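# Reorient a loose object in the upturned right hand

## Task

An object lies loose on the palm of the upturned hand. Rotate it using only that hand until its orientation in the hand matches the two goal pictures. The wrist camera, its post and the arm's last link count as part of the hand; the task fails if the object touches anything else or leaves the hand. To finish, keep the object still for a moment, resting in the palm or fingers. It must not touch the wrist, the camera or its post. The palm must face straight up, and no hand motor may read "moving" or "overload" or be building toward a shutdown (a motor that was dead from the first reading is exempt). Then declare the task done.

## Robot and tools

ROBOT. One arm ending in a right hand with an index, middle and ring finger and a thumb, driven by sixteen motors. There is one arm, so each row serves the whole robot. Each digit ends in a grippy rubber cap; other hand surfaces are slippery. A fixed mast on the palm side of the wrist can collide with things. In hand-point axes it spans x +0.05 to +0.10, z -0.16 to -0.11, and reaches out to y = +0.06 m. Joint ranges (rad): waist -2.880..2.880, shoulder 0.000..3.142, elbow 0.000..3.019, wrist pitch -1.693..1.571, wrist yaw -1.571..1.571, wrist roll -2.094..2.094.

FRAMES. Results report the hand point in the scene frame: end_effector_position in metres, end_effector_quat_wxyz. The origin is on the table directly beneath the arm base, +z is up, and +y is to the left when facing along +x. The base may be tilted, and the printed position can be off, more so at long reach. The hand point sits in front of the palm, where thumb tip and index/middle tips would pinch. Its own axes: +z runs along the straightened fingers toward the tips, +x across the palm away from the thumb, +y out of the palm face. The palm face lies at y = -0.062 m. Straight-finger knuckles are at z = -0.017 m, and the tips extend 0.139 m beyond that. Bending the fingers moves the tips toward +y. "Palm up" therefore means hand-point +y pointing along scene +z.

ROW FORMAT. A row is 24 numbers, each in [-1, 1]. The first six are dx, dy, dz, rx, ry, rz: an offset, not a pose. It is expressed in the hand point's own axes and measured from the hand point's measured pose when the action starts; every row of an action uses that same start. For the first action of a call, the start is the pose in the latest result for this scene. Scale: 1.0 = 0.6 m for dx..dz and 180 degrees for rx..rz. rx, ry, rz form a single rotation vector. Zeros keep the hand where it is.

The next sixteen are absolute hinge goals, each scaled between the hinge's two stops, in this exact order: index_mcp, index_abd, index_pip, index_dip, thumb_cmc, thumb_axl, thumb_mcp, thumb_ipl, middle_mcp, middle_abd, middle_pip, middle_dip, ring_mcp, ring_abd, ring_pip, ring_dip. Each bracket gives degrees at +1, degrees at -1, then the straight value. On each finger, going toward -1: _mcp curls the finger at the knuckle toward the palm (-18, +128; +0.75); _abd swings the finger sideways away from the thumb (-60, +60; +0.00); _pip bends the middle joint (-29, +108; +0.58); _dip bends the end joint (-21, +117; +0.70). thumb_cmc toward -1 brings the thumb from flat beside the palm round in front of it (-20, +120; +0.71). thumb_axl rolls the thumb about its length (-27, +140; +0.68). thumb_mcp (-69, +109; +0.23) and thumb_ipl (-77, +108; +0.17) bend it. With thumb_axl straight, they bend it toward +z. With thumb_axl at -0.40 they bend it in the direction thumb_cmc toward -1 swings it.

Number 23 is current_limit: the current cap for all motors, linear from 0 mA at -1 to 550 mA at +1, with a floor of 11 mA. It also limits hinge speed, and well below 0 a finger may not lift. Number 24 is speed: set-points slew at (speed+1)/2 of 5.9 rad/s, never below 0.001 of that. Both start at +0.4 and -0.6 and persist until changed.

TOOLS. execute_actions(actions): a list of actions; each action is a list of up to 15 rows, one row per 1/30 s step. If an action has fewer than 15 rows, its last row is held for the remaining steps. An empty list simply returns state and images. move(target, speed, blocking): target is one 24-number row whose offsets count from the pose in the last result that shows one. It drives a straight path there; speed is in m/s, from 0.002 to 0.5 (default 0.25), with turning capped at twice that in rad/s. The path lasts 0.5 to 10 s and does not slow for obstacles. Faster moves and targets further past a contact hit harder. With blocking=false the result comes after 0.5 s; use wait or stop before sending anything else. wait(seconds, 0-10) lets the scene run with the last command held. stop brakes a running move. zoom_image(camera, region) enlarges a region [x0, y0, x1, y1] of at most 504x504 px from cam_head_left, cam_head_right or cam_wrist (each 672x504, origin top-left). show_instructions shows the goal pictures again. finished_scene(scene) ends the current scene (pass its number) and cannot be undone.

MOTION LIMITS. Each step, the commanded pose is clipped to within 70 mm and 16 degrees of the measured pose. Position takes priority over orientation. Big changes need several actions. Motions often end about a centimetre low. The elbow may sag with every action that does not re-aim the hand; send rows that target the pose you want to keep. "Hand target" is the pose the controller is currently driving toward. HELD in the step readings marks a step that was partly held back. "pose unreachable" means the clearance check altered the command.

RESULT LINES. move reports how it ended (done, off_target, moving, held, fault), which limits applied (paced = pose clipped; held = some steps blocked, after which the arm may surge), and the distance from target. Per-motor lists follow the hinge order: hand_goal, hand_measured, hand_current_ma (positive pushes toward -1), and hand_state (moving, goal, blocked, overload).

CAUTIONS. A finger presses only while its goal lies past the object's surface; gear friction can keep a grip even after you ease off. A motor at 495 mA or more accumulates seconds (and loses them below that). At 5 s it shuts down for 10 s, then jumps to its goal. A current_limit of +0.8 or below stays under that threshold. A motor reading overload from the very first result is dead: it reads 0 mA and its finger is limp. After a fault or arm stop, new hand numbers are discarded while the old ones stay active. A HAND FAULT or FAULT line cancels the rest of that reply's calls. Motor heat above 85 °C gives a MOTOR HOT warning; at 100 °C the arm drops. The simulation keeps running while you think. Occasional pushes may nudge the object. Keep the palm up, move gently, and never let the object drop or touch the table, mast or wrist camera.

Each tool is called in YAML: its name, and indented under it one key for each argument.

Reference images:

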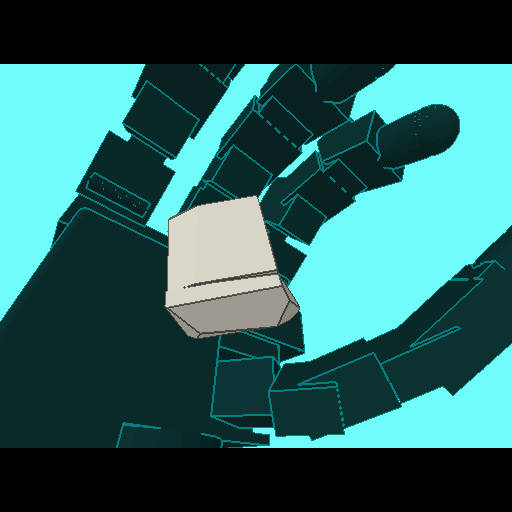

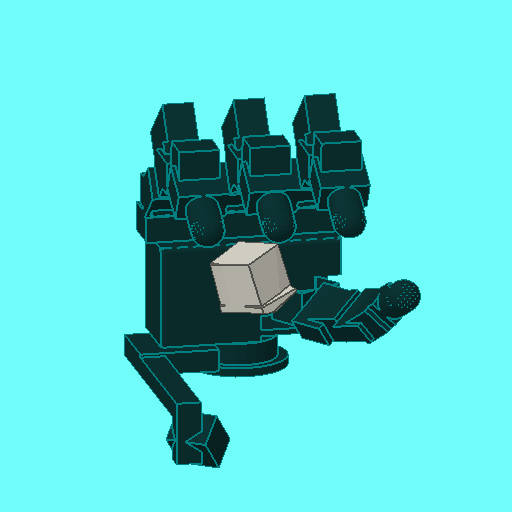

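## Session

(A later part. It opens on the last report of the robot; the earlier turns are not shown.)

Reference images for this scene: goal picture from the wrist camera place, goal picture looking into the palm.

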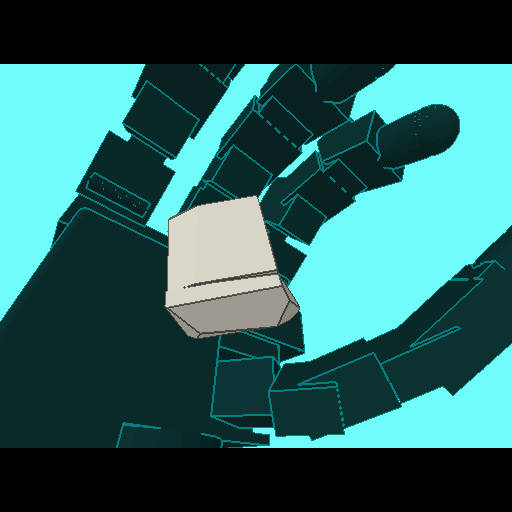

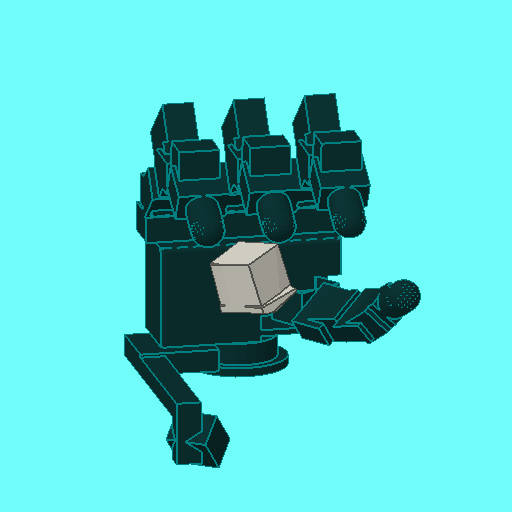

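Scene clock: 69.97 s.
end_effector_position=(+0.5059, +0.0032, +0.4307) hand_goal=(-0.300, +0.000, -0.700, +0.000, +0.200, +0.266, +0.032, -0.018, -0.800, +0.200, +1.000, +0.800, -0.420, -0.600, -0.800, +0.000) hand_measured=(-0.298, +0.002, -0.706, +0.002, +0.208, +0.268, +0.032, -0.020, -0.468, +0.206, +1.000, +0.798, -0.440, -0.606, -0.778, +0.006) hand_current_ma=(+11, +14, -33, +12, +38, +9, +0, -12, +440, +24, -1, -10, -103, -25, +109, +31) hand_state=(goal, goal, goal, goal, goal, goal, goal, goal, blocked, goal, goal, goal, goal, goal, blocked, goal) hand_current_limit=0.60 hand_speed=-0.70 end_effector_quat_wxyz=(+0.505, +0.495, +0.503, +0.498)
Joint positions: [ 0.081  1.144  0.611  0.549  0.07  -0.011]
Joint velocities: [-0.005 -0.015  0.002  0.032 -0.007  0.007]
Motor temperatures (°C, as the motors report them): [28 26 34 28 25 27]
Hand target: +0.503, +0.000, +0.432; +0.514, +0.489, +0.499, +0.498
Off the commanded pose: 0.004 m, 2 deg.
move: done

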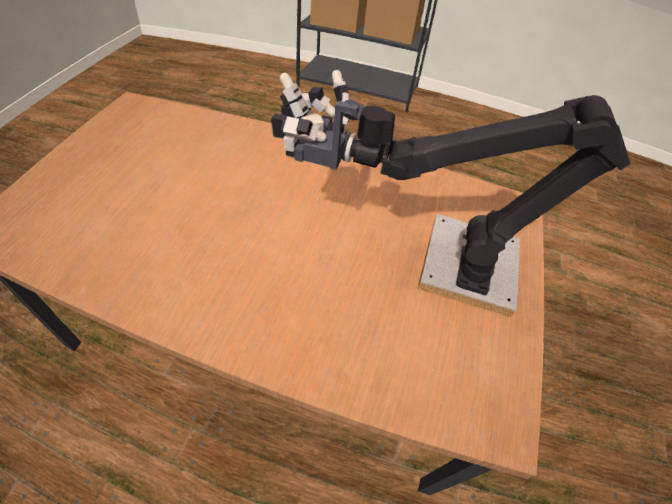

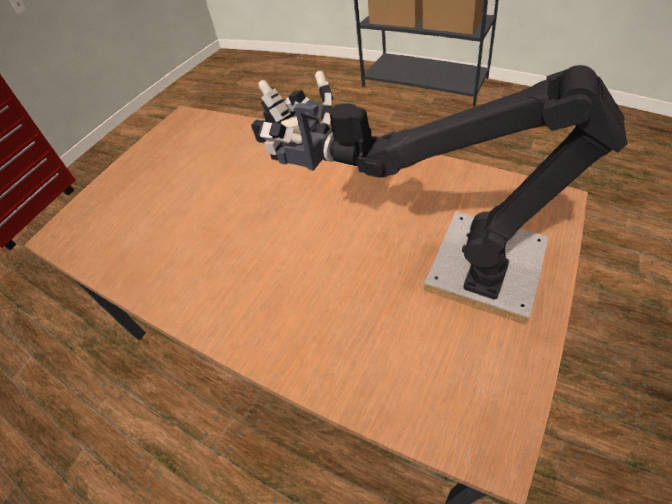

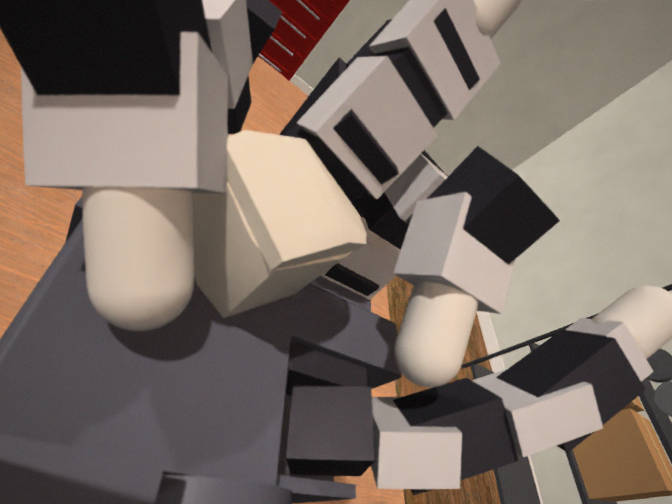

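Some gain. Add the index sweep with ring as stop.

move:
  target: [0,0.01,0,-0.006,0,0, 0.15,0.1,-1,-0.5, 0.2,0.266,0.032,-0.018, -0.35,-0.2,1,0.8, -0.42,-0.4,-0.75,0, 0.6,-0.4]

move:
  target: [0,0.01,0,-0.006,0,0, 0.1,0.95,-1,-0.5, 0.2,0.266,0.032,-0.018, -0.35,-0.2,1,0.8, -0.42,-0.4,-0.75,0, 0.6,-0.4]

move:
  target: [0,0.01,0,-0.006,0,0, -0.4,0.95,-1,0, 0.2,0.266,0.032,-0.018, -0.35,-0.2,1,0.8, -0.42,-0.4,-0.75,0, 0.6,-0.6]

Scene clock: 70.87 s.
end_effector_position=(+0.5059, +0.0032, +0.4309) hand_goal=(+0.150, +0.100, -1.000, -0.500, +0.200, +0.266, +0.032, -0.018, -0.350, -0.200, +1.000, +0.800, -0.420, -0.400, -0.750, +0.000) hand_measured=(+0.152, +0.098, -1.000, -0.498, +0.208, +0.268, +0.032, -0.020, -0.348, -0.198, +1.000, +0.798, -0.426, -0.406, -0.750, +0.002) hand_current_ma=(+15, -13, +1, +14, +38, +9, +0, -12, +14, +9, -1, -10, -30, -24, +0, +12) hand_state=(goal, goal, goal, goal, goal, goal, goal, goal, goal, goal, goal, goal, goal, goal, goal, goal) hand_current_limit=0.60 hand_speed=-0.40 end_effector_quat_wxyz=(+0.505, +0.494, +0.502, +0.498)
Joint positions: [ 0.081  1.144  0.611  0.55   0.07  -0.011]
Joint velocities: [-0.015 -0.005  0.012 -0.002  0.066 -0.022]
Motor temperatures (°C, as the motors report them): [28 26 34 28 25 27]
Hand target: +0.506, +0.003, +0.437; +0.510, +0.490, +0.498, +0.502
Off the commanded pose: 0.006 m, 1 deg.
move: done

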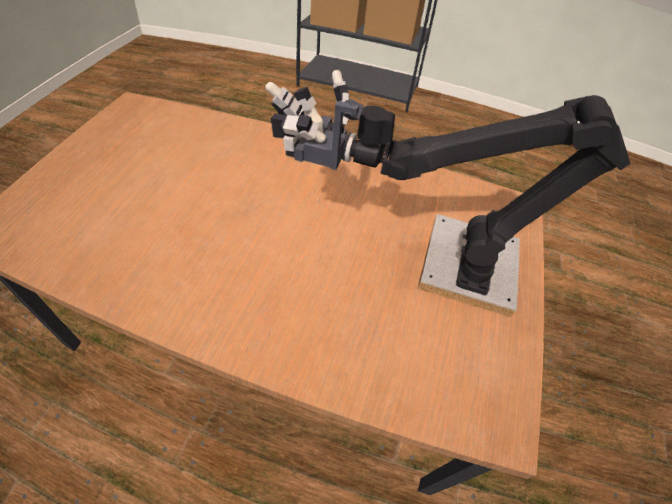

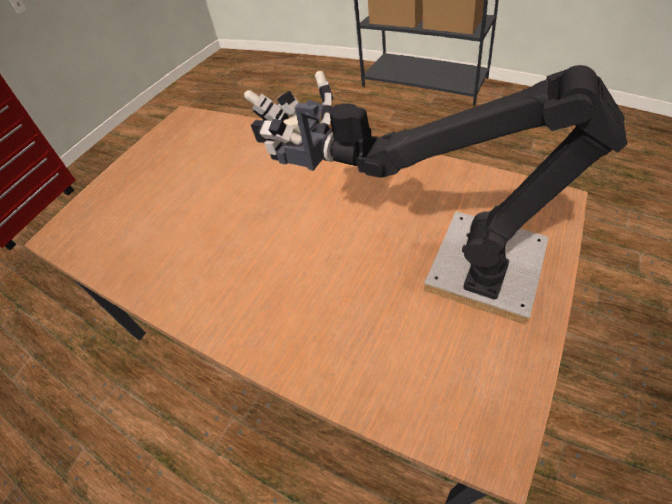

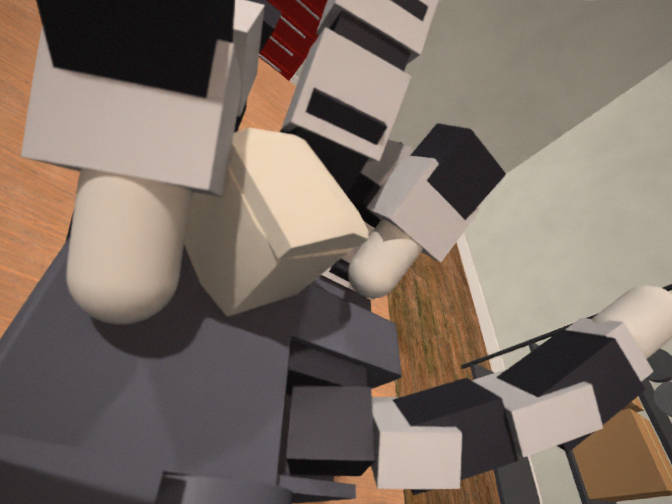

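Scene clock: 71.77 s.
end_effector_position=(+0.5059, +0.0032, +0.4309) hand_goal=(+0.100, +0.950, -1.000, -0.500, +0.200, +0.266, +0.032, -0.018, -0.350, -0.200, +1.000, +0.800, -0.420, -0.400, -0.750, +0.000) hand_measured=(+0.076, +0.860, -0.980, -0.488, +0.208, +0.268, +0.032, -0.020, -0.318, -0.202, +1.000, +0.798, -0.426, -0.406, -0.750, +0.002) hand_current_ma=(-126, -416, +105, +60, +38, +9, +0, -12, +167, -5, -1, -10, -30, -24, +0, +12) hand_state=(blocked, blocked, goal, goal, goal, goal, goal, goal, blocked, goal, goal, goal, goal, goal, goal, goal) hand_current_limit=0.60 hand_speed=-0.40 end_effector_quat_wxyz=(+0.505, +0.494, +0.502, +0.498)
Joint positions: [ 0.081  1.144  0.611  0.55   0.07  -0.011]
Joint velocities: [ 0.005  0.005  0.002 -0.017  0.022  0.022]
Motor temperatures (°C, as the motors report them): [28 26 34 28 25 27]
Hand target: +0.506, +0.003, +0.437; +0.510, +0.490, +0.498, +0.502
Off the commanded pose: 0.006 m, 1 deg.
move: done

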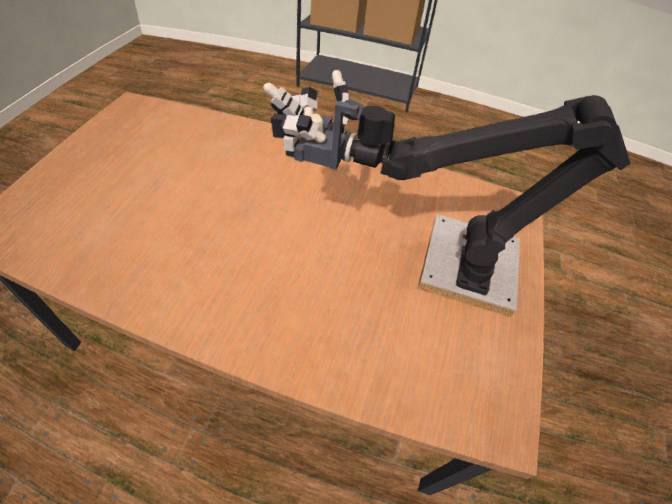

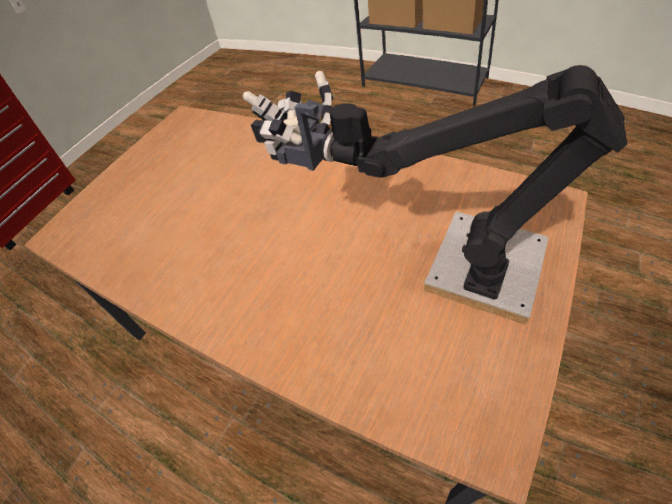

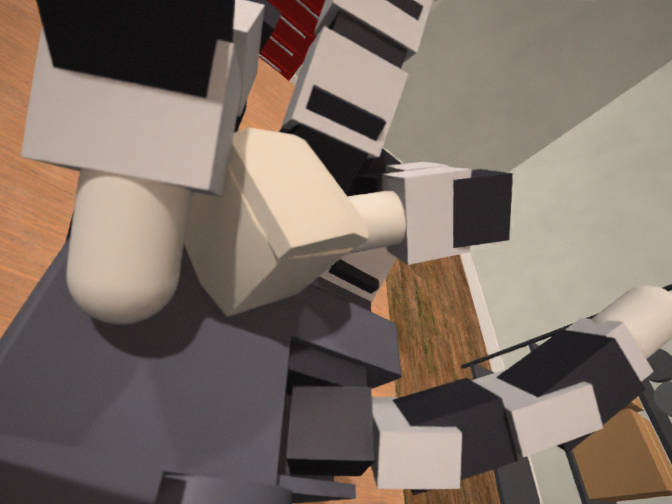

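Scene clock: 72.57 s.
end_effector_position=(+0.5059, +0.0032, +0.4309) hand_goal=(-0.400, +0.950, -1.000, +0.000, +0.200, +0.266, +0.032, -0.018, -0.350, -0.200, +1.000, +0.800, -0.420, -0.400, -0.750, +0.000) hand_measured=(-0.388, +0.950, -1.000, -0.008, +0.208, +0.268, +0.032, -0.020, -0.336, -0.202, +1.000, +0.798, -0.426, -0.406, -0.750, +0.002) hand_current_ma=(+62, +0, +5, -36, +38, +9, +0, -12, +71, -5, -1, -10, -28, -24, +0, +12) hand_state=(goal, goal, goal, goal, goal, goal, goal, goal, goal, goal, goal, goal, goal, goal, goal, goal) hand_current_limit=0.60 hand_speed=-0.60 end_effector_quat_wxyz=(+0.505, +0.494, +0.502, +0.498)
Joint positions: [ 0.081  1.144  0.611  0.55   0.07  -0.011]
Joint velocities: [-0.005 -0.005 -0.012  0.002  0.022 -0.051]
Motor temperatures (°C, as the motors report them): [28 26 34 28 25 27]
Hand target: +0.506, +0.003, +0.437; +0.510, +0.490, +0.498, +0.502
Off the commanded pose: 0.006 m, 1 deg.
move: done

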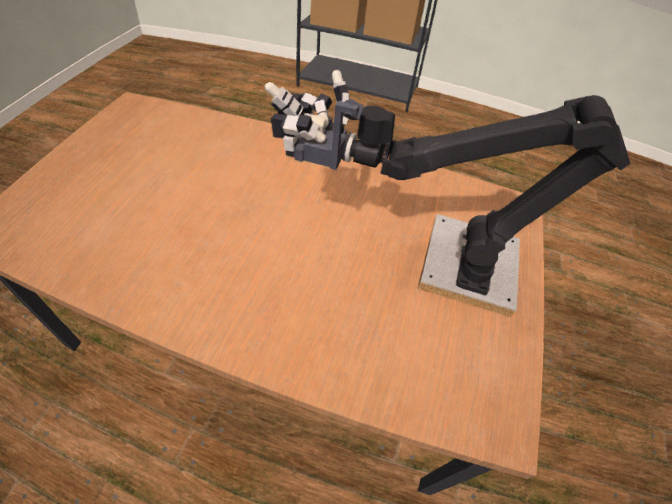

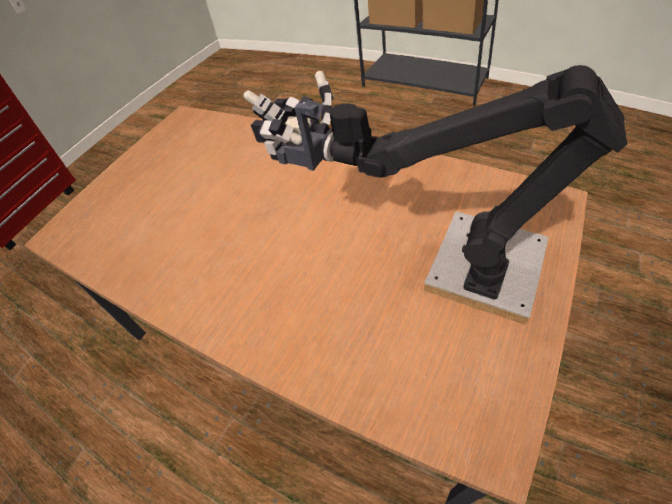

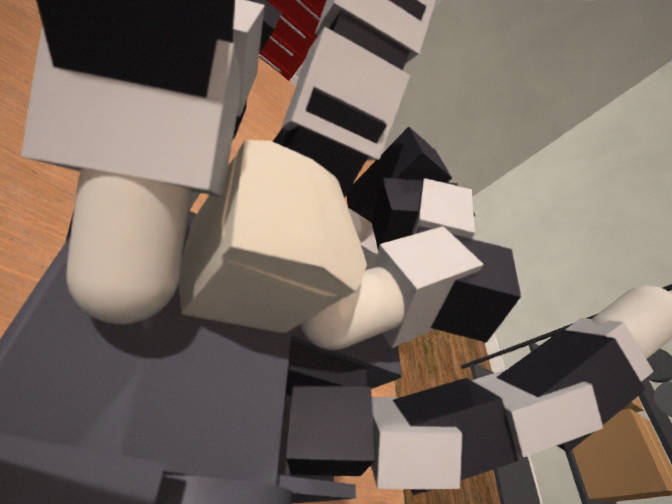

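Good. Push to centre, pinch, lift.

move:
  target: [0,0.01,0,-0.006,0,0, -0.4,0.4,-0.75,0, 0.2,0.266,0.032,-0.018, -0.78,0,1,0.8, -0.4,-0.4,-0.75,0, 0.6,-0.6]

move:
  target: [0,0.01,0,-0.006,0,0, -0.42,0.95,-1,0, 0.2,0.266,0.032,-0.018, -0.78,0,1,0.8, -0.42,-0.95,-1,0, 0.6,-0.6]

move:
  target: [0,0.01,0,-0.006,0,0, -0.15,0.95,-1,0, 0.2,0.266,0.032,-0.018, -0.7,0,1,0.8, -0.15,-0.95,-1,0, 0.6,-0.7]

zoom_image:
  camera: "cam_head_left"
  region: [240,60,400,190]

Scene clock: 73.53 s.
end_effector_position=(+0.5059, +0.0032, +0.4309) hand_goal=(-0.400, +0.400, -0.750, +0.000, +0.200, +0.266, +0.032, -0.018, -0.780, +0.000, +1.000, +0.800, -0.400, -0.400, -0.750, +0.000) hand_measured=(-0.398, +0.404, -0.758, -0.004, +0.208, +0.268, +0.032, -0.020, -0.776, -0.002, +1.000, +0.798, -0.406, -0.406, -0.750, +0.002) hand_current_ma=(+10, +21, -40, -19, +38, +9, +0, -12, +25, -7, -1, -10, -29, -22, +0, +12) hand_state=(goal, goal, goal, goal, goal, goal, goal, goal, goal, goal, goal, goal, goal, goal, goal, goal) hand_current_limit=0.60 hand_speed=-0.60 end_effector_quat_wxyz=(+0.505, +0.494, +0.502, +0.498)
Joint positions: [ 0.081  1.144  0.611  0.55   0.07  -0.011]
Joint velocities: [ 0.005 -0.015  0.002 -0.007  0.037 -0.022]
Motor temperatures (°C, as the motors report them): [28 26 34 28 25 27]
Hand target: +0.506, +0.003, +0.437; +0.510, +0.490, +0.498, +0.502
Off the commanded pose: 0.006 m, 1 deg.
move: done

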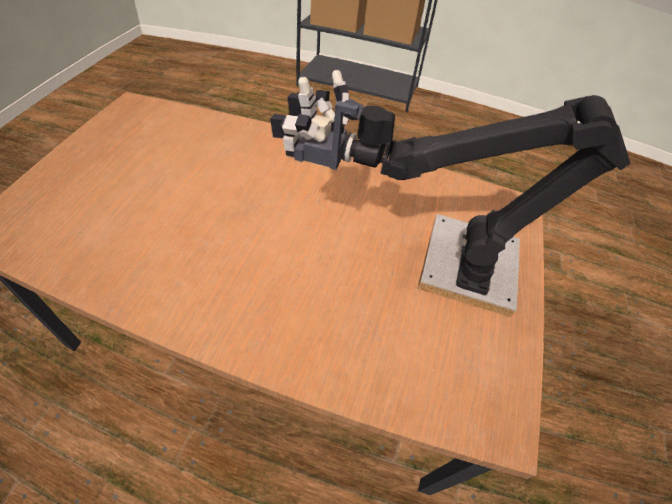

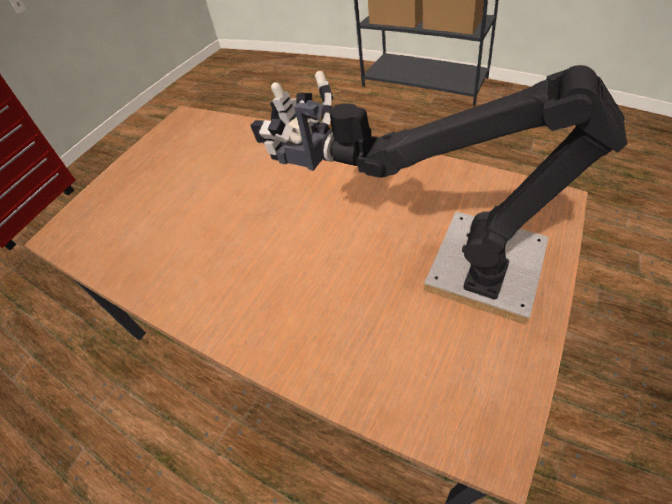

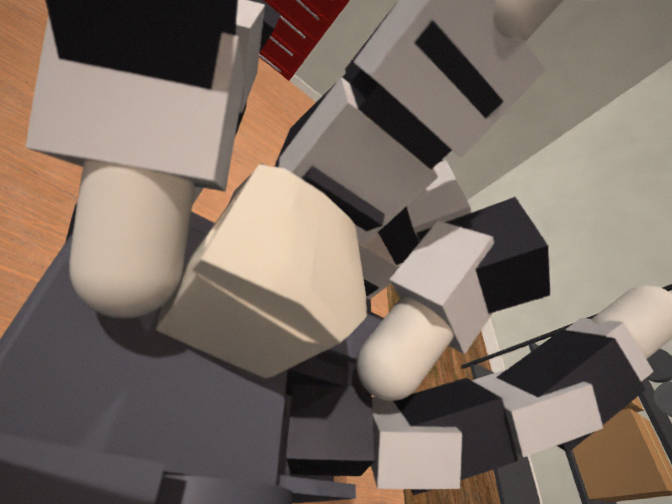

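Scene clock: 74.50 s.
end_effector_position=(+0.5059, +0.0032, +0.4309) hand_goal=(-0.420, +0.950, -1.000, +0.000, +0.200, +0.266, +0.032, -0.018, -0.780, +0.000, +1.000, +0.800, -0.420, -0.950, -1.000, +0.000) hand_measured=(-0.420, +0.884, -0.902, +0.030, +0.208, +0.268, +0.032, -0.020, -0.778, -0.002, +1.000, +0.798, -0.422, -0.880, -0.856, +0.034) hand_current_ma=(-2, -300, +440, +152, +38, +9, +0, -12, +5, -7, -1, -10, -13, +306, +440, +177) hand_state=(goal, blocked, blocked, blocked, goal, goal, goal, goal, goal, goal, goal, goal, goal, blocked, blocked, blocked) hand_current_limit=0.60 hand_speed=-0.60 end_effector_quat_wxyz=(+0.505, +0.494, +0.502, +0.498)
Joint positions: [ 0.081  1.144  0.611  0.55   0.07  -0.011]
Joint velocities: [ 0.005 -0.005 -0.017  0.007 -0.037 -0.007]
Motor temperatures (°C, as the motors report them): [28 26 34 28 25 27]
Hand target: +0.506, +0.003, +0.437; +0.510, +0.490, +0.498, +0.502
Off the commanded pose: 0.006 m, 1 deg.
move: done

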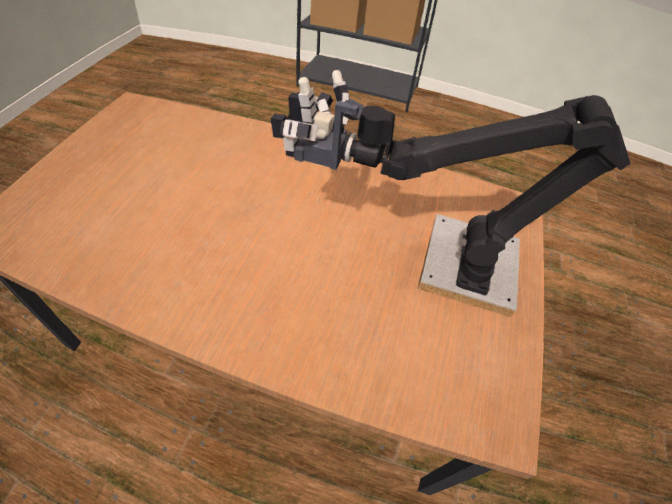

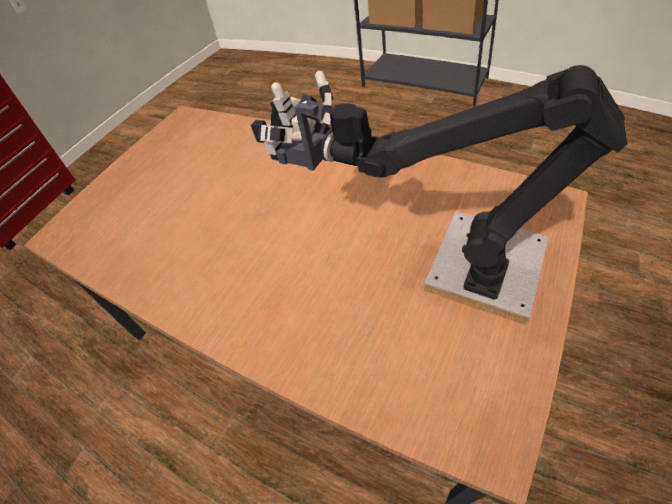

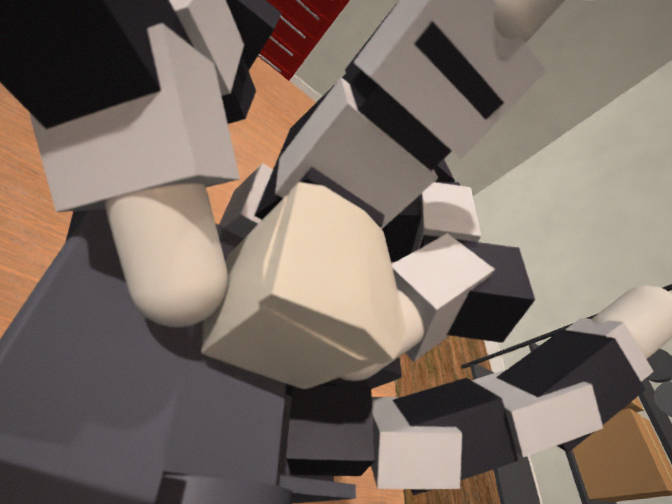

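Scene clock: 75.20 s.
end_effector_position=(+0.5059, +0.0032, +0.4309) hand_goal=(-0.150, +0.950, -1.000, +0.000, +0.200, +0.266, +0.032, -0.018, -0.700, +0.000, +1.000, +0.800, -0.150, -0.950, -1.000, +0.000) hand_measured=(-0.184, +0.886, -0.902, +0.030, +0.208, +0.268, +0.032, -0.020, -0.680, -0.002, +1.000, +0.798, -0.170, -0.884, -0.854, +0.036) hand_current_ma=(-178, -297, +440, +152, +38, +9, +0, -12, +102, -7, -1, -10, -113, +291, +440, +185) hand_state=(blocked, blocked, blocked, blocked, goal, goal, goal, goal, goal, goal, goal, goal, blocked, blocked, blocked, blocked) hand_current_limit=0.60 hand_speed=-0.70 end_effector_quat_wxyz=(+0.505, +0.494, +0.502, +0.498)
Joint positions: [ 0.081  1.144  0.611  0.55   0.07  -0.011]
Joint velocities: [-0.015 -0.005 -0.012 -0.012  0.051 -0.022]
Motor temperatures (°C, as the motors report them): [28 26 34 28 25 27]
Hand target: +0.506, +0.003, +0.437; +0.510, +0.490, +0.498, +0.502
Off the commanded pose: 0.006 m, 1 deg.
move: done

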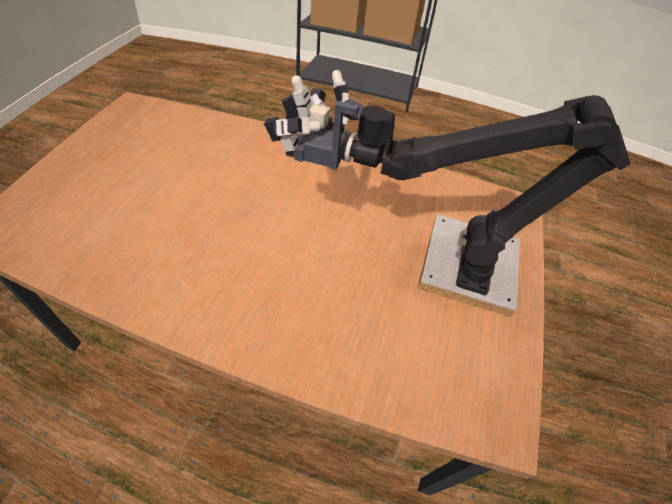

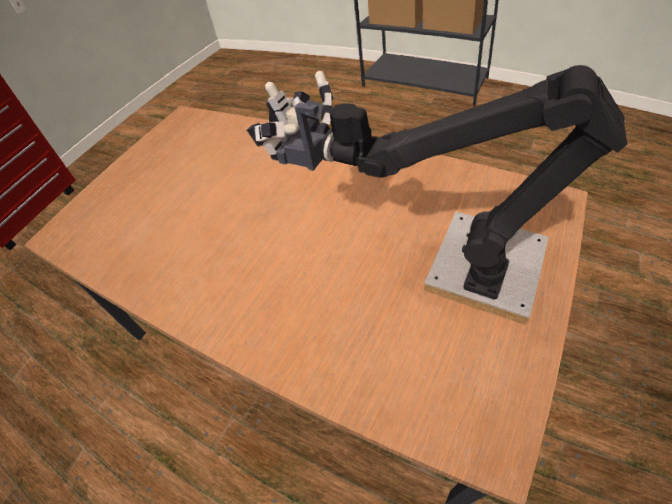

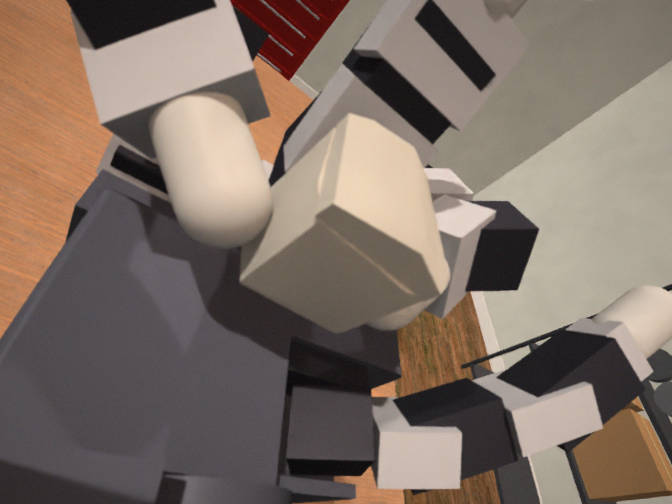

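Region (240, 60, 400, 190) of cam_head_left's 672x504 image, scaled by 3.150, with more detail than that image has; it fills the top 410 rows of this view, and the rest is white.

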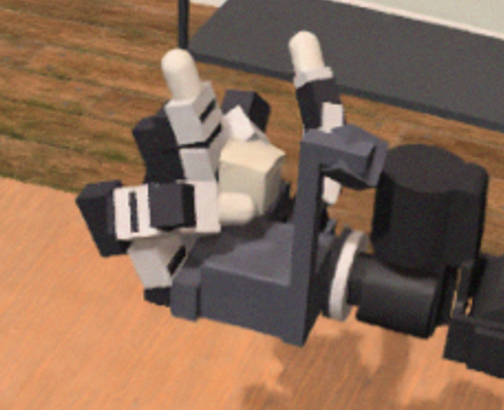

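Lifted. Poke the top from behind with the middle tip.

execute_actions:
  actions:
    - [[0,0.01,0,-0.006,0,0, -0.15,0.95,-1,0, 0.2,0.266,0.032,-0.018, 0.8,0,0.5,-0.4, -0.15,-0.95,-1,0, 0.6,0]]
    - [[0,0.01,0,-0.006,0,0, -0.15,0.95,-1,0, 0.2,0.266,0.032,-0.018, 0.8,0,0.2,-0.4, -0.15,-0.95,-1,0, 0.6,0]]
    - [[0,0.01,0,-0.006,0,0, -0.15,0.95,-1,0, 0.2,0.266,0.032,-0.018, 0.8,0,-0.7,-0.4, -0.15,-0.95,-1,0, 0.6,0]]
    - [[0,0.01,0,-0.006,0,0, -0.15,0.95,-1,0, 0.2,0.266,0.032,-0.018, 0.8,0,-0.7,-0.4, -0.15,-0.95,-1,0, 0.6,0]]

move:
  target: [0,0.01,0,-0.006,0,0, -0.15,0.95,-1,0, 0.2,0.266,0.032,-0.018, 0.2,0,-0.6,0, -0.15,-0.95,-1,0, 0.6,-0.7]

zoom_image:
  camera: "cam_head_left"
  region: [240,60,400,190]

Scene clock: 77.37 s.
end_effector_position=(+0.5059, +0.0032, +0.4309) hand_goal=(-0.150, +0.950, -1.000, +0.000, +0.200, +0.266, +0.032, -0.018, +0.800, +0.000, -0.700, -0.400, -0.150, -0.950, -1.000, +0.000) hand_measured=(-0.154, +0.886, -0.902, +0.030, +0.208, +0.268, +0.032, -0.020, +0.810, -0.002, -0.696, -0.398, -0.152, -0.886, -0.854, +0.036) hand_current_ma=(-21, -294, +440, +152, +38, +9, +0, -12, +53, -7, +16, +11, -12, +286, +440, +185) hand_state=(goal, blocked, blocked, blocked, goal, goal, goal, goal, goal, goal, goal, goal, goal, blocked, blocked, blocked) hand_current_limit=0.60 hand_speed=0.00 end_effector_quat_wxyz=(+0.505, +0.494, +0.502, +0.498)
Joint positions: [ 0.081  1.144  0.611  0.55   0.07  -0.011]
Joint velocities: [-0.005 -0.015  0.007  0.002  0.007 -0.11 ]
Motor temperatures (°C, as the motors report them): [28 26 34 28 25 27]
Hand target: +0.506, +0.003, +0.437; +0.510, +0.490, +0.498, +0.502
Off the commanded pose: 0.006 m, 1 deg.
Step readings (end_effector_position; steps 1 to 15: 1st action; 16 to 30: 2nd action; 31 to 45: 3rd action; 46 to 60: 4th action):
0: (+0.5059, +0.0032, +0.4309)
1: (+0.5059, +0.0032, +0.4309)
2: (+0.5059, +0.0032, +0.4309)
4: (+0.5059, +0.0032, +0.4309)
8: (+0.5059, +0.0032, +0.4309)
15: (+0.5059, +0.0032, +0.4309)
16: (+0.5059, +0.0032, +0.4309)
17: (+0.5059, +0.0032, +0.4309)
19: (+0.5059, +0.0032, +0.4309)
23: (+0.5059, +0.0032, +0.4309)
30: (+0.5059, +0.0032, +0.4309)
31: (+0.5059, +0.0032, +0.4309)
32: (+0.5059, +0.0032, +0.4309)
34: (+0.5059, +0.0032, +0.4309)
38: (+0.5059, +0.0032, +0.4309)
45: (+0.5059, +0.0032, +0.4309)
46: (+0.5059, +0.0032, +0.4309)
47: (+0.5059, +0.0032, +0.4309)
49: (+0.5059, +0.0032, +0.4309)
53: (+0.5059, +0.0032, +0.4309)
60: end_effector_position above

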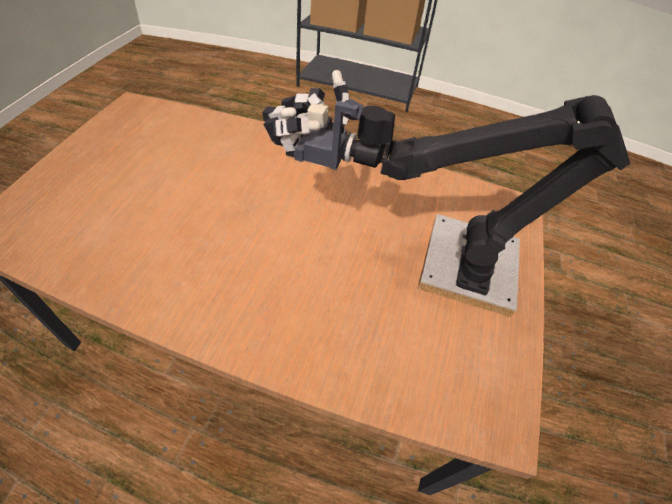

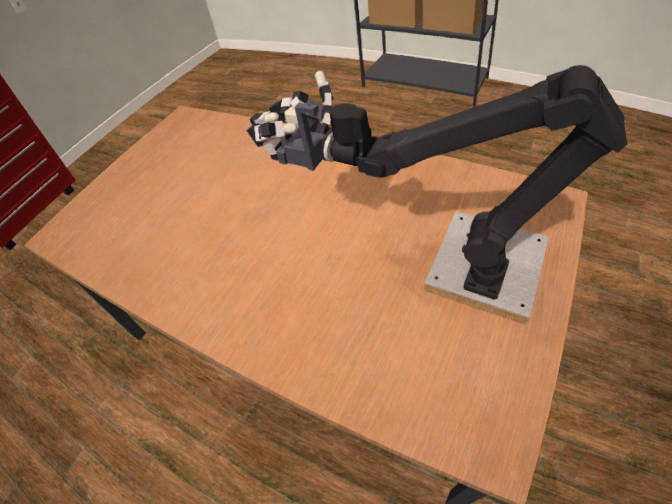

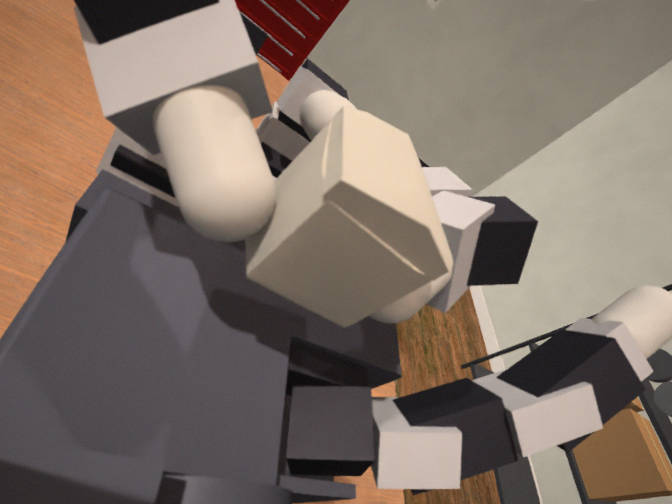

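Scene clock: 78.47 s.
end_effector_position=(+0.5059, +0.0032, +0.4309) hand_goal=(-0.150, +0.950, -1.000, +0.000, +0.200, +0.266, +0.032, -0.018, +0.200, +0.000, -0.600, +0.000, -0.150, -0.950, -1.000, +0.000) hand_measured=(-0.156, +0.886, -0.902, +0.030, +0.208, +0.268, +0.032, -0.020, +0.250, -0.002, -0.588, +0.002, -0.156, -0.886, -0.854, +0.036) hand_current_ma=(-35, -294, +440, +152, +38, +9, +0, -12, +266, -7, +59, +17, -29, +286, +440, +185) hand_state=(goal, blocked, blocked, blocked, goal, goal, goal, goal, blocked, goal, goal, goal, goal, blocked, blocked, blocked) hand_current_limit=0.60 hand_speed=-0.70 end_effector_quat_wxyz=(+0.505, +0.494, +0.502, +0.498)
Joint positions: [ 0.081  1.144  0.611  0.55   0.07  -0.011]
Joint velocities: [-0.005  0.015 -0.017  0.002  0.022 -0.037]
Motor temperatures (°C, as the motors report them): [28 26 34 28 25 27]
Hand target: +0.506, +0.003, +0.437; +0.510, +0.490, +0.498, +0.502
Off the commanded pose: 0.006 m, 1 deg.
move: done

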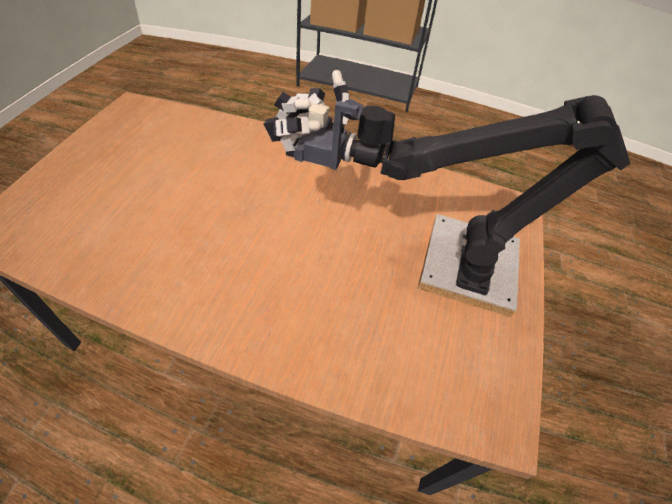

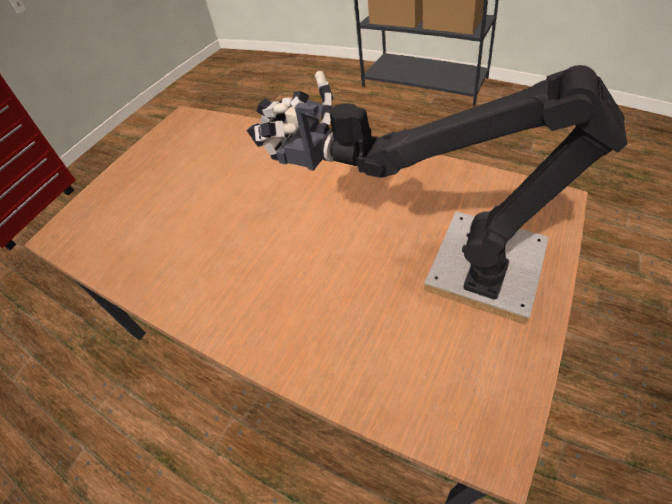

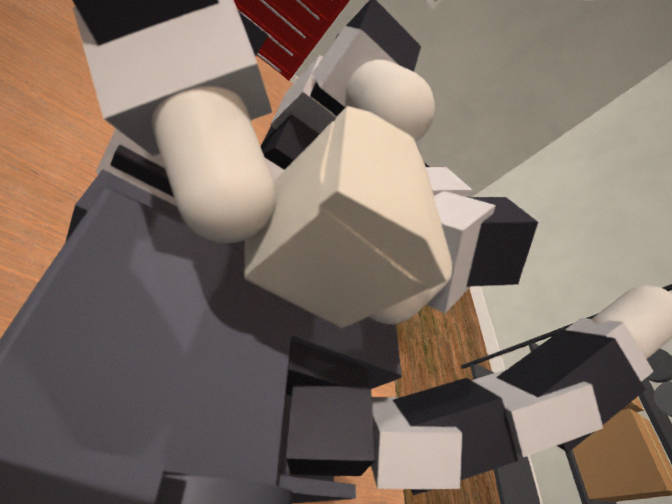

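Region (240, 60, 400, 190) of cam_head_left's 672x504 image, scaled by 3.150, with more detail than that image has; it fills the top 410 rows of this view, and the rest is white.

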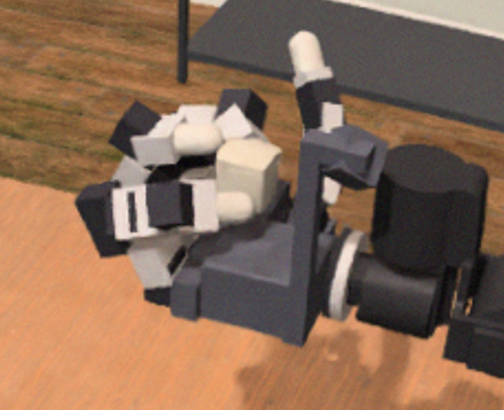

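move:
  target: [0,0.01,0,-0.006,0,0,-0.15,0.95,-1,0,0.2,0.266,0.032,-0.018,0.45,0,-0.78,-0.25,-0.15,-0.95,-1,0,0.6,-0.6]

move:
  target: [0,0.01,0,-0.006,0,0,-0.1,0.95,-1,0,0.2,0.266,0.032,-0.018,-0.1,0,-0.65,-0.1,-0.1,-0.95,-1,0,0.6,-0.8]

Scene clock: 79.90 s.
end_effector_position=(+0.5059, +0.0032, +0.4309) hand_goal=(-0.150, +0.950, -1.000, +0.000, +0.200, +0.266, +0.032, -0.018, +0.450, +0.000, -0.780, -0.250, -0.150, -0.950, -1.000, +0.000) hand_measured=(-0.154, +0.886, -0.902, +0.030, +0.208, +0.268, +0.032, -0.020, +0.456, -0.002, -0.778, -0.248, -0.152, -0.886, -0.854, +0.036) hand_current_ma=(-21, -294, +440, +152, +38, +9, +0, -12, +28, -7, +7, +11, -14, +286, +440, +185) hand_state=(goal, blocked, blocked, blocked, goal, goal, goal, goal, goal, goal, goal, goal, goal, blocked, blocked, blocked) hand_current_limit=0.60 hand_speed=-0.60 end_effector_quat_wxyz=(+0.505, +0.494, +0.502, +0.498)
Joint positions: [ 0.081  1.144  0.611  0.55   0.07  -0.011]
Joint velocities: [-0.015 -0.015  0.002  0.007  0.007 -0.022]
Motor temperatures (°C, as the motors report them): [28 26 34 28 25 27]
Hand target: +0.506, +0.003, +0.437; +0.510, +0.490, +0.498, +0.502
Off the commanded pose: 0.006 m, 1 deg.
move: done

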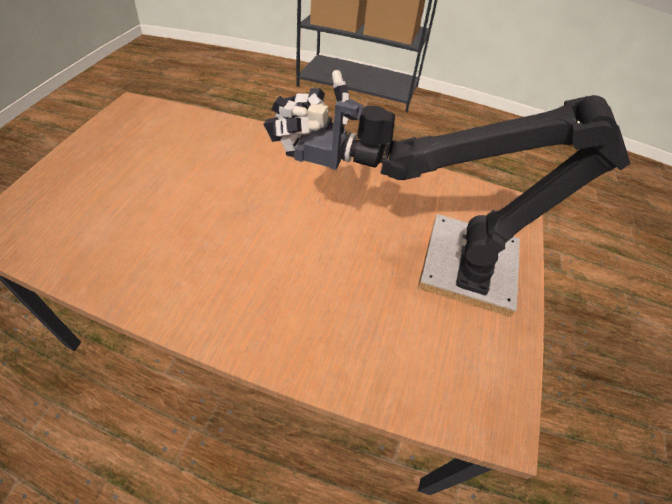

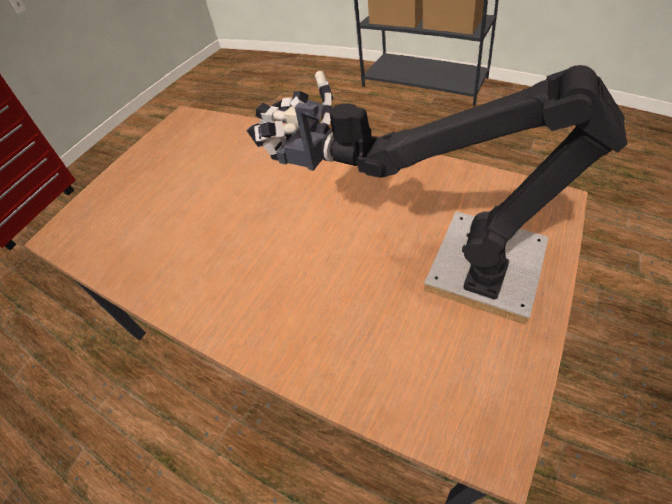

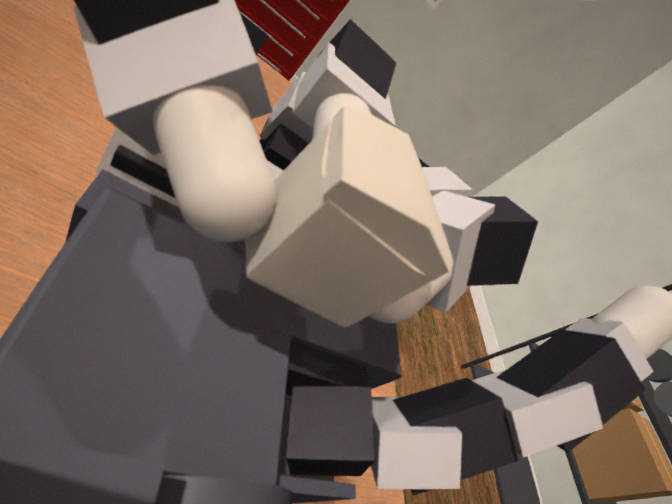

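Scene clock: 80.87 s.
end_effector_position=(+0.5059, +0.0032, +0.4309) hand_goal=(-0.100, +0.950, -1.000, +0.000, +0.200, +0.266, +0.032, -0.018, -0.100, +0.000, -0.650, -0.100, -0.100, -0.950, -1.000, +0.000) hand_measured=(-0.114, +0.888, -0.902, +0.030, +0.208, +0.268, +0.032, -0.020, +0.232, -0.002, -0.620, -0.090, -0.112, -0.886, -0.854, +0.036) hand_current_ma=(-76, -288, +440, +152, +38, +9, +0, -12, +438, -7, +149, +53, -70, +285, +440, +185) hand_state=(goal, blocked, blocked, blocked, goal, goal, goal, goal, blocked, goal, blocked, goal, goal, blocked, blocked, blocked) hand_current_limit=0.60 hand_speed=-0.80 end_effector_quat_wxyz=(+0.505, +0.494, +0.502, +0.498)
Joint positions: [ 0.081  1.144  0.611  0.55   0.07  -0.011]
Joint velocities: [-0.015 -0.005 -0.007 -0.012 -0.007 -0.022]
Motor temperatures (°C, as the motors report them): [28 26 34 28 25 27]
Hand target: +0.506, +0.003, +0.437; +0.510, +0.490, +0.498, +0.502
Off the commanded pose: 0.006 m, 1 deg.
move: done

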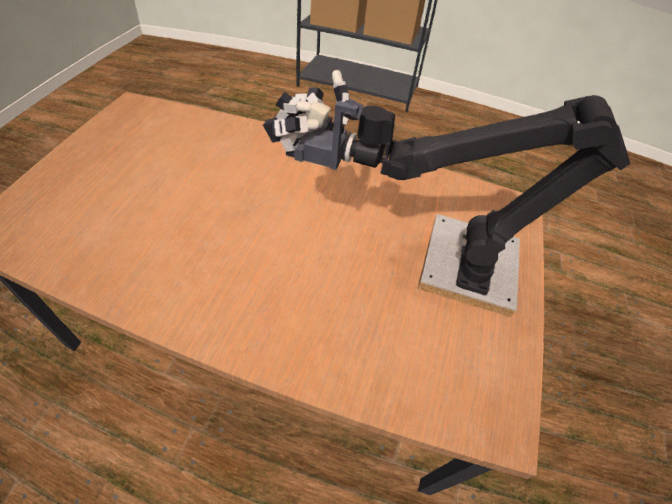

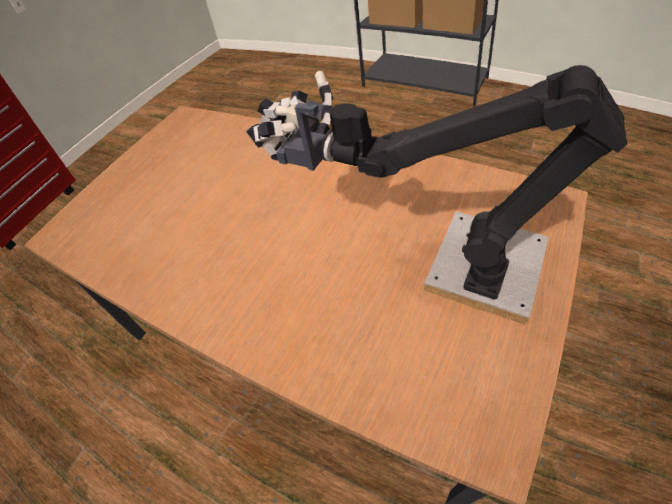

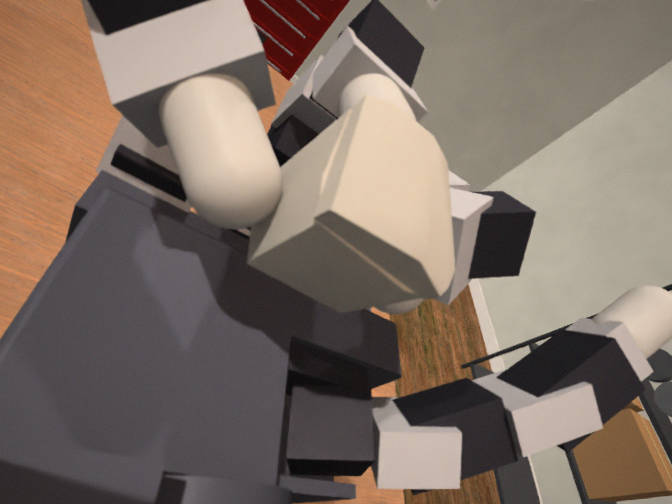

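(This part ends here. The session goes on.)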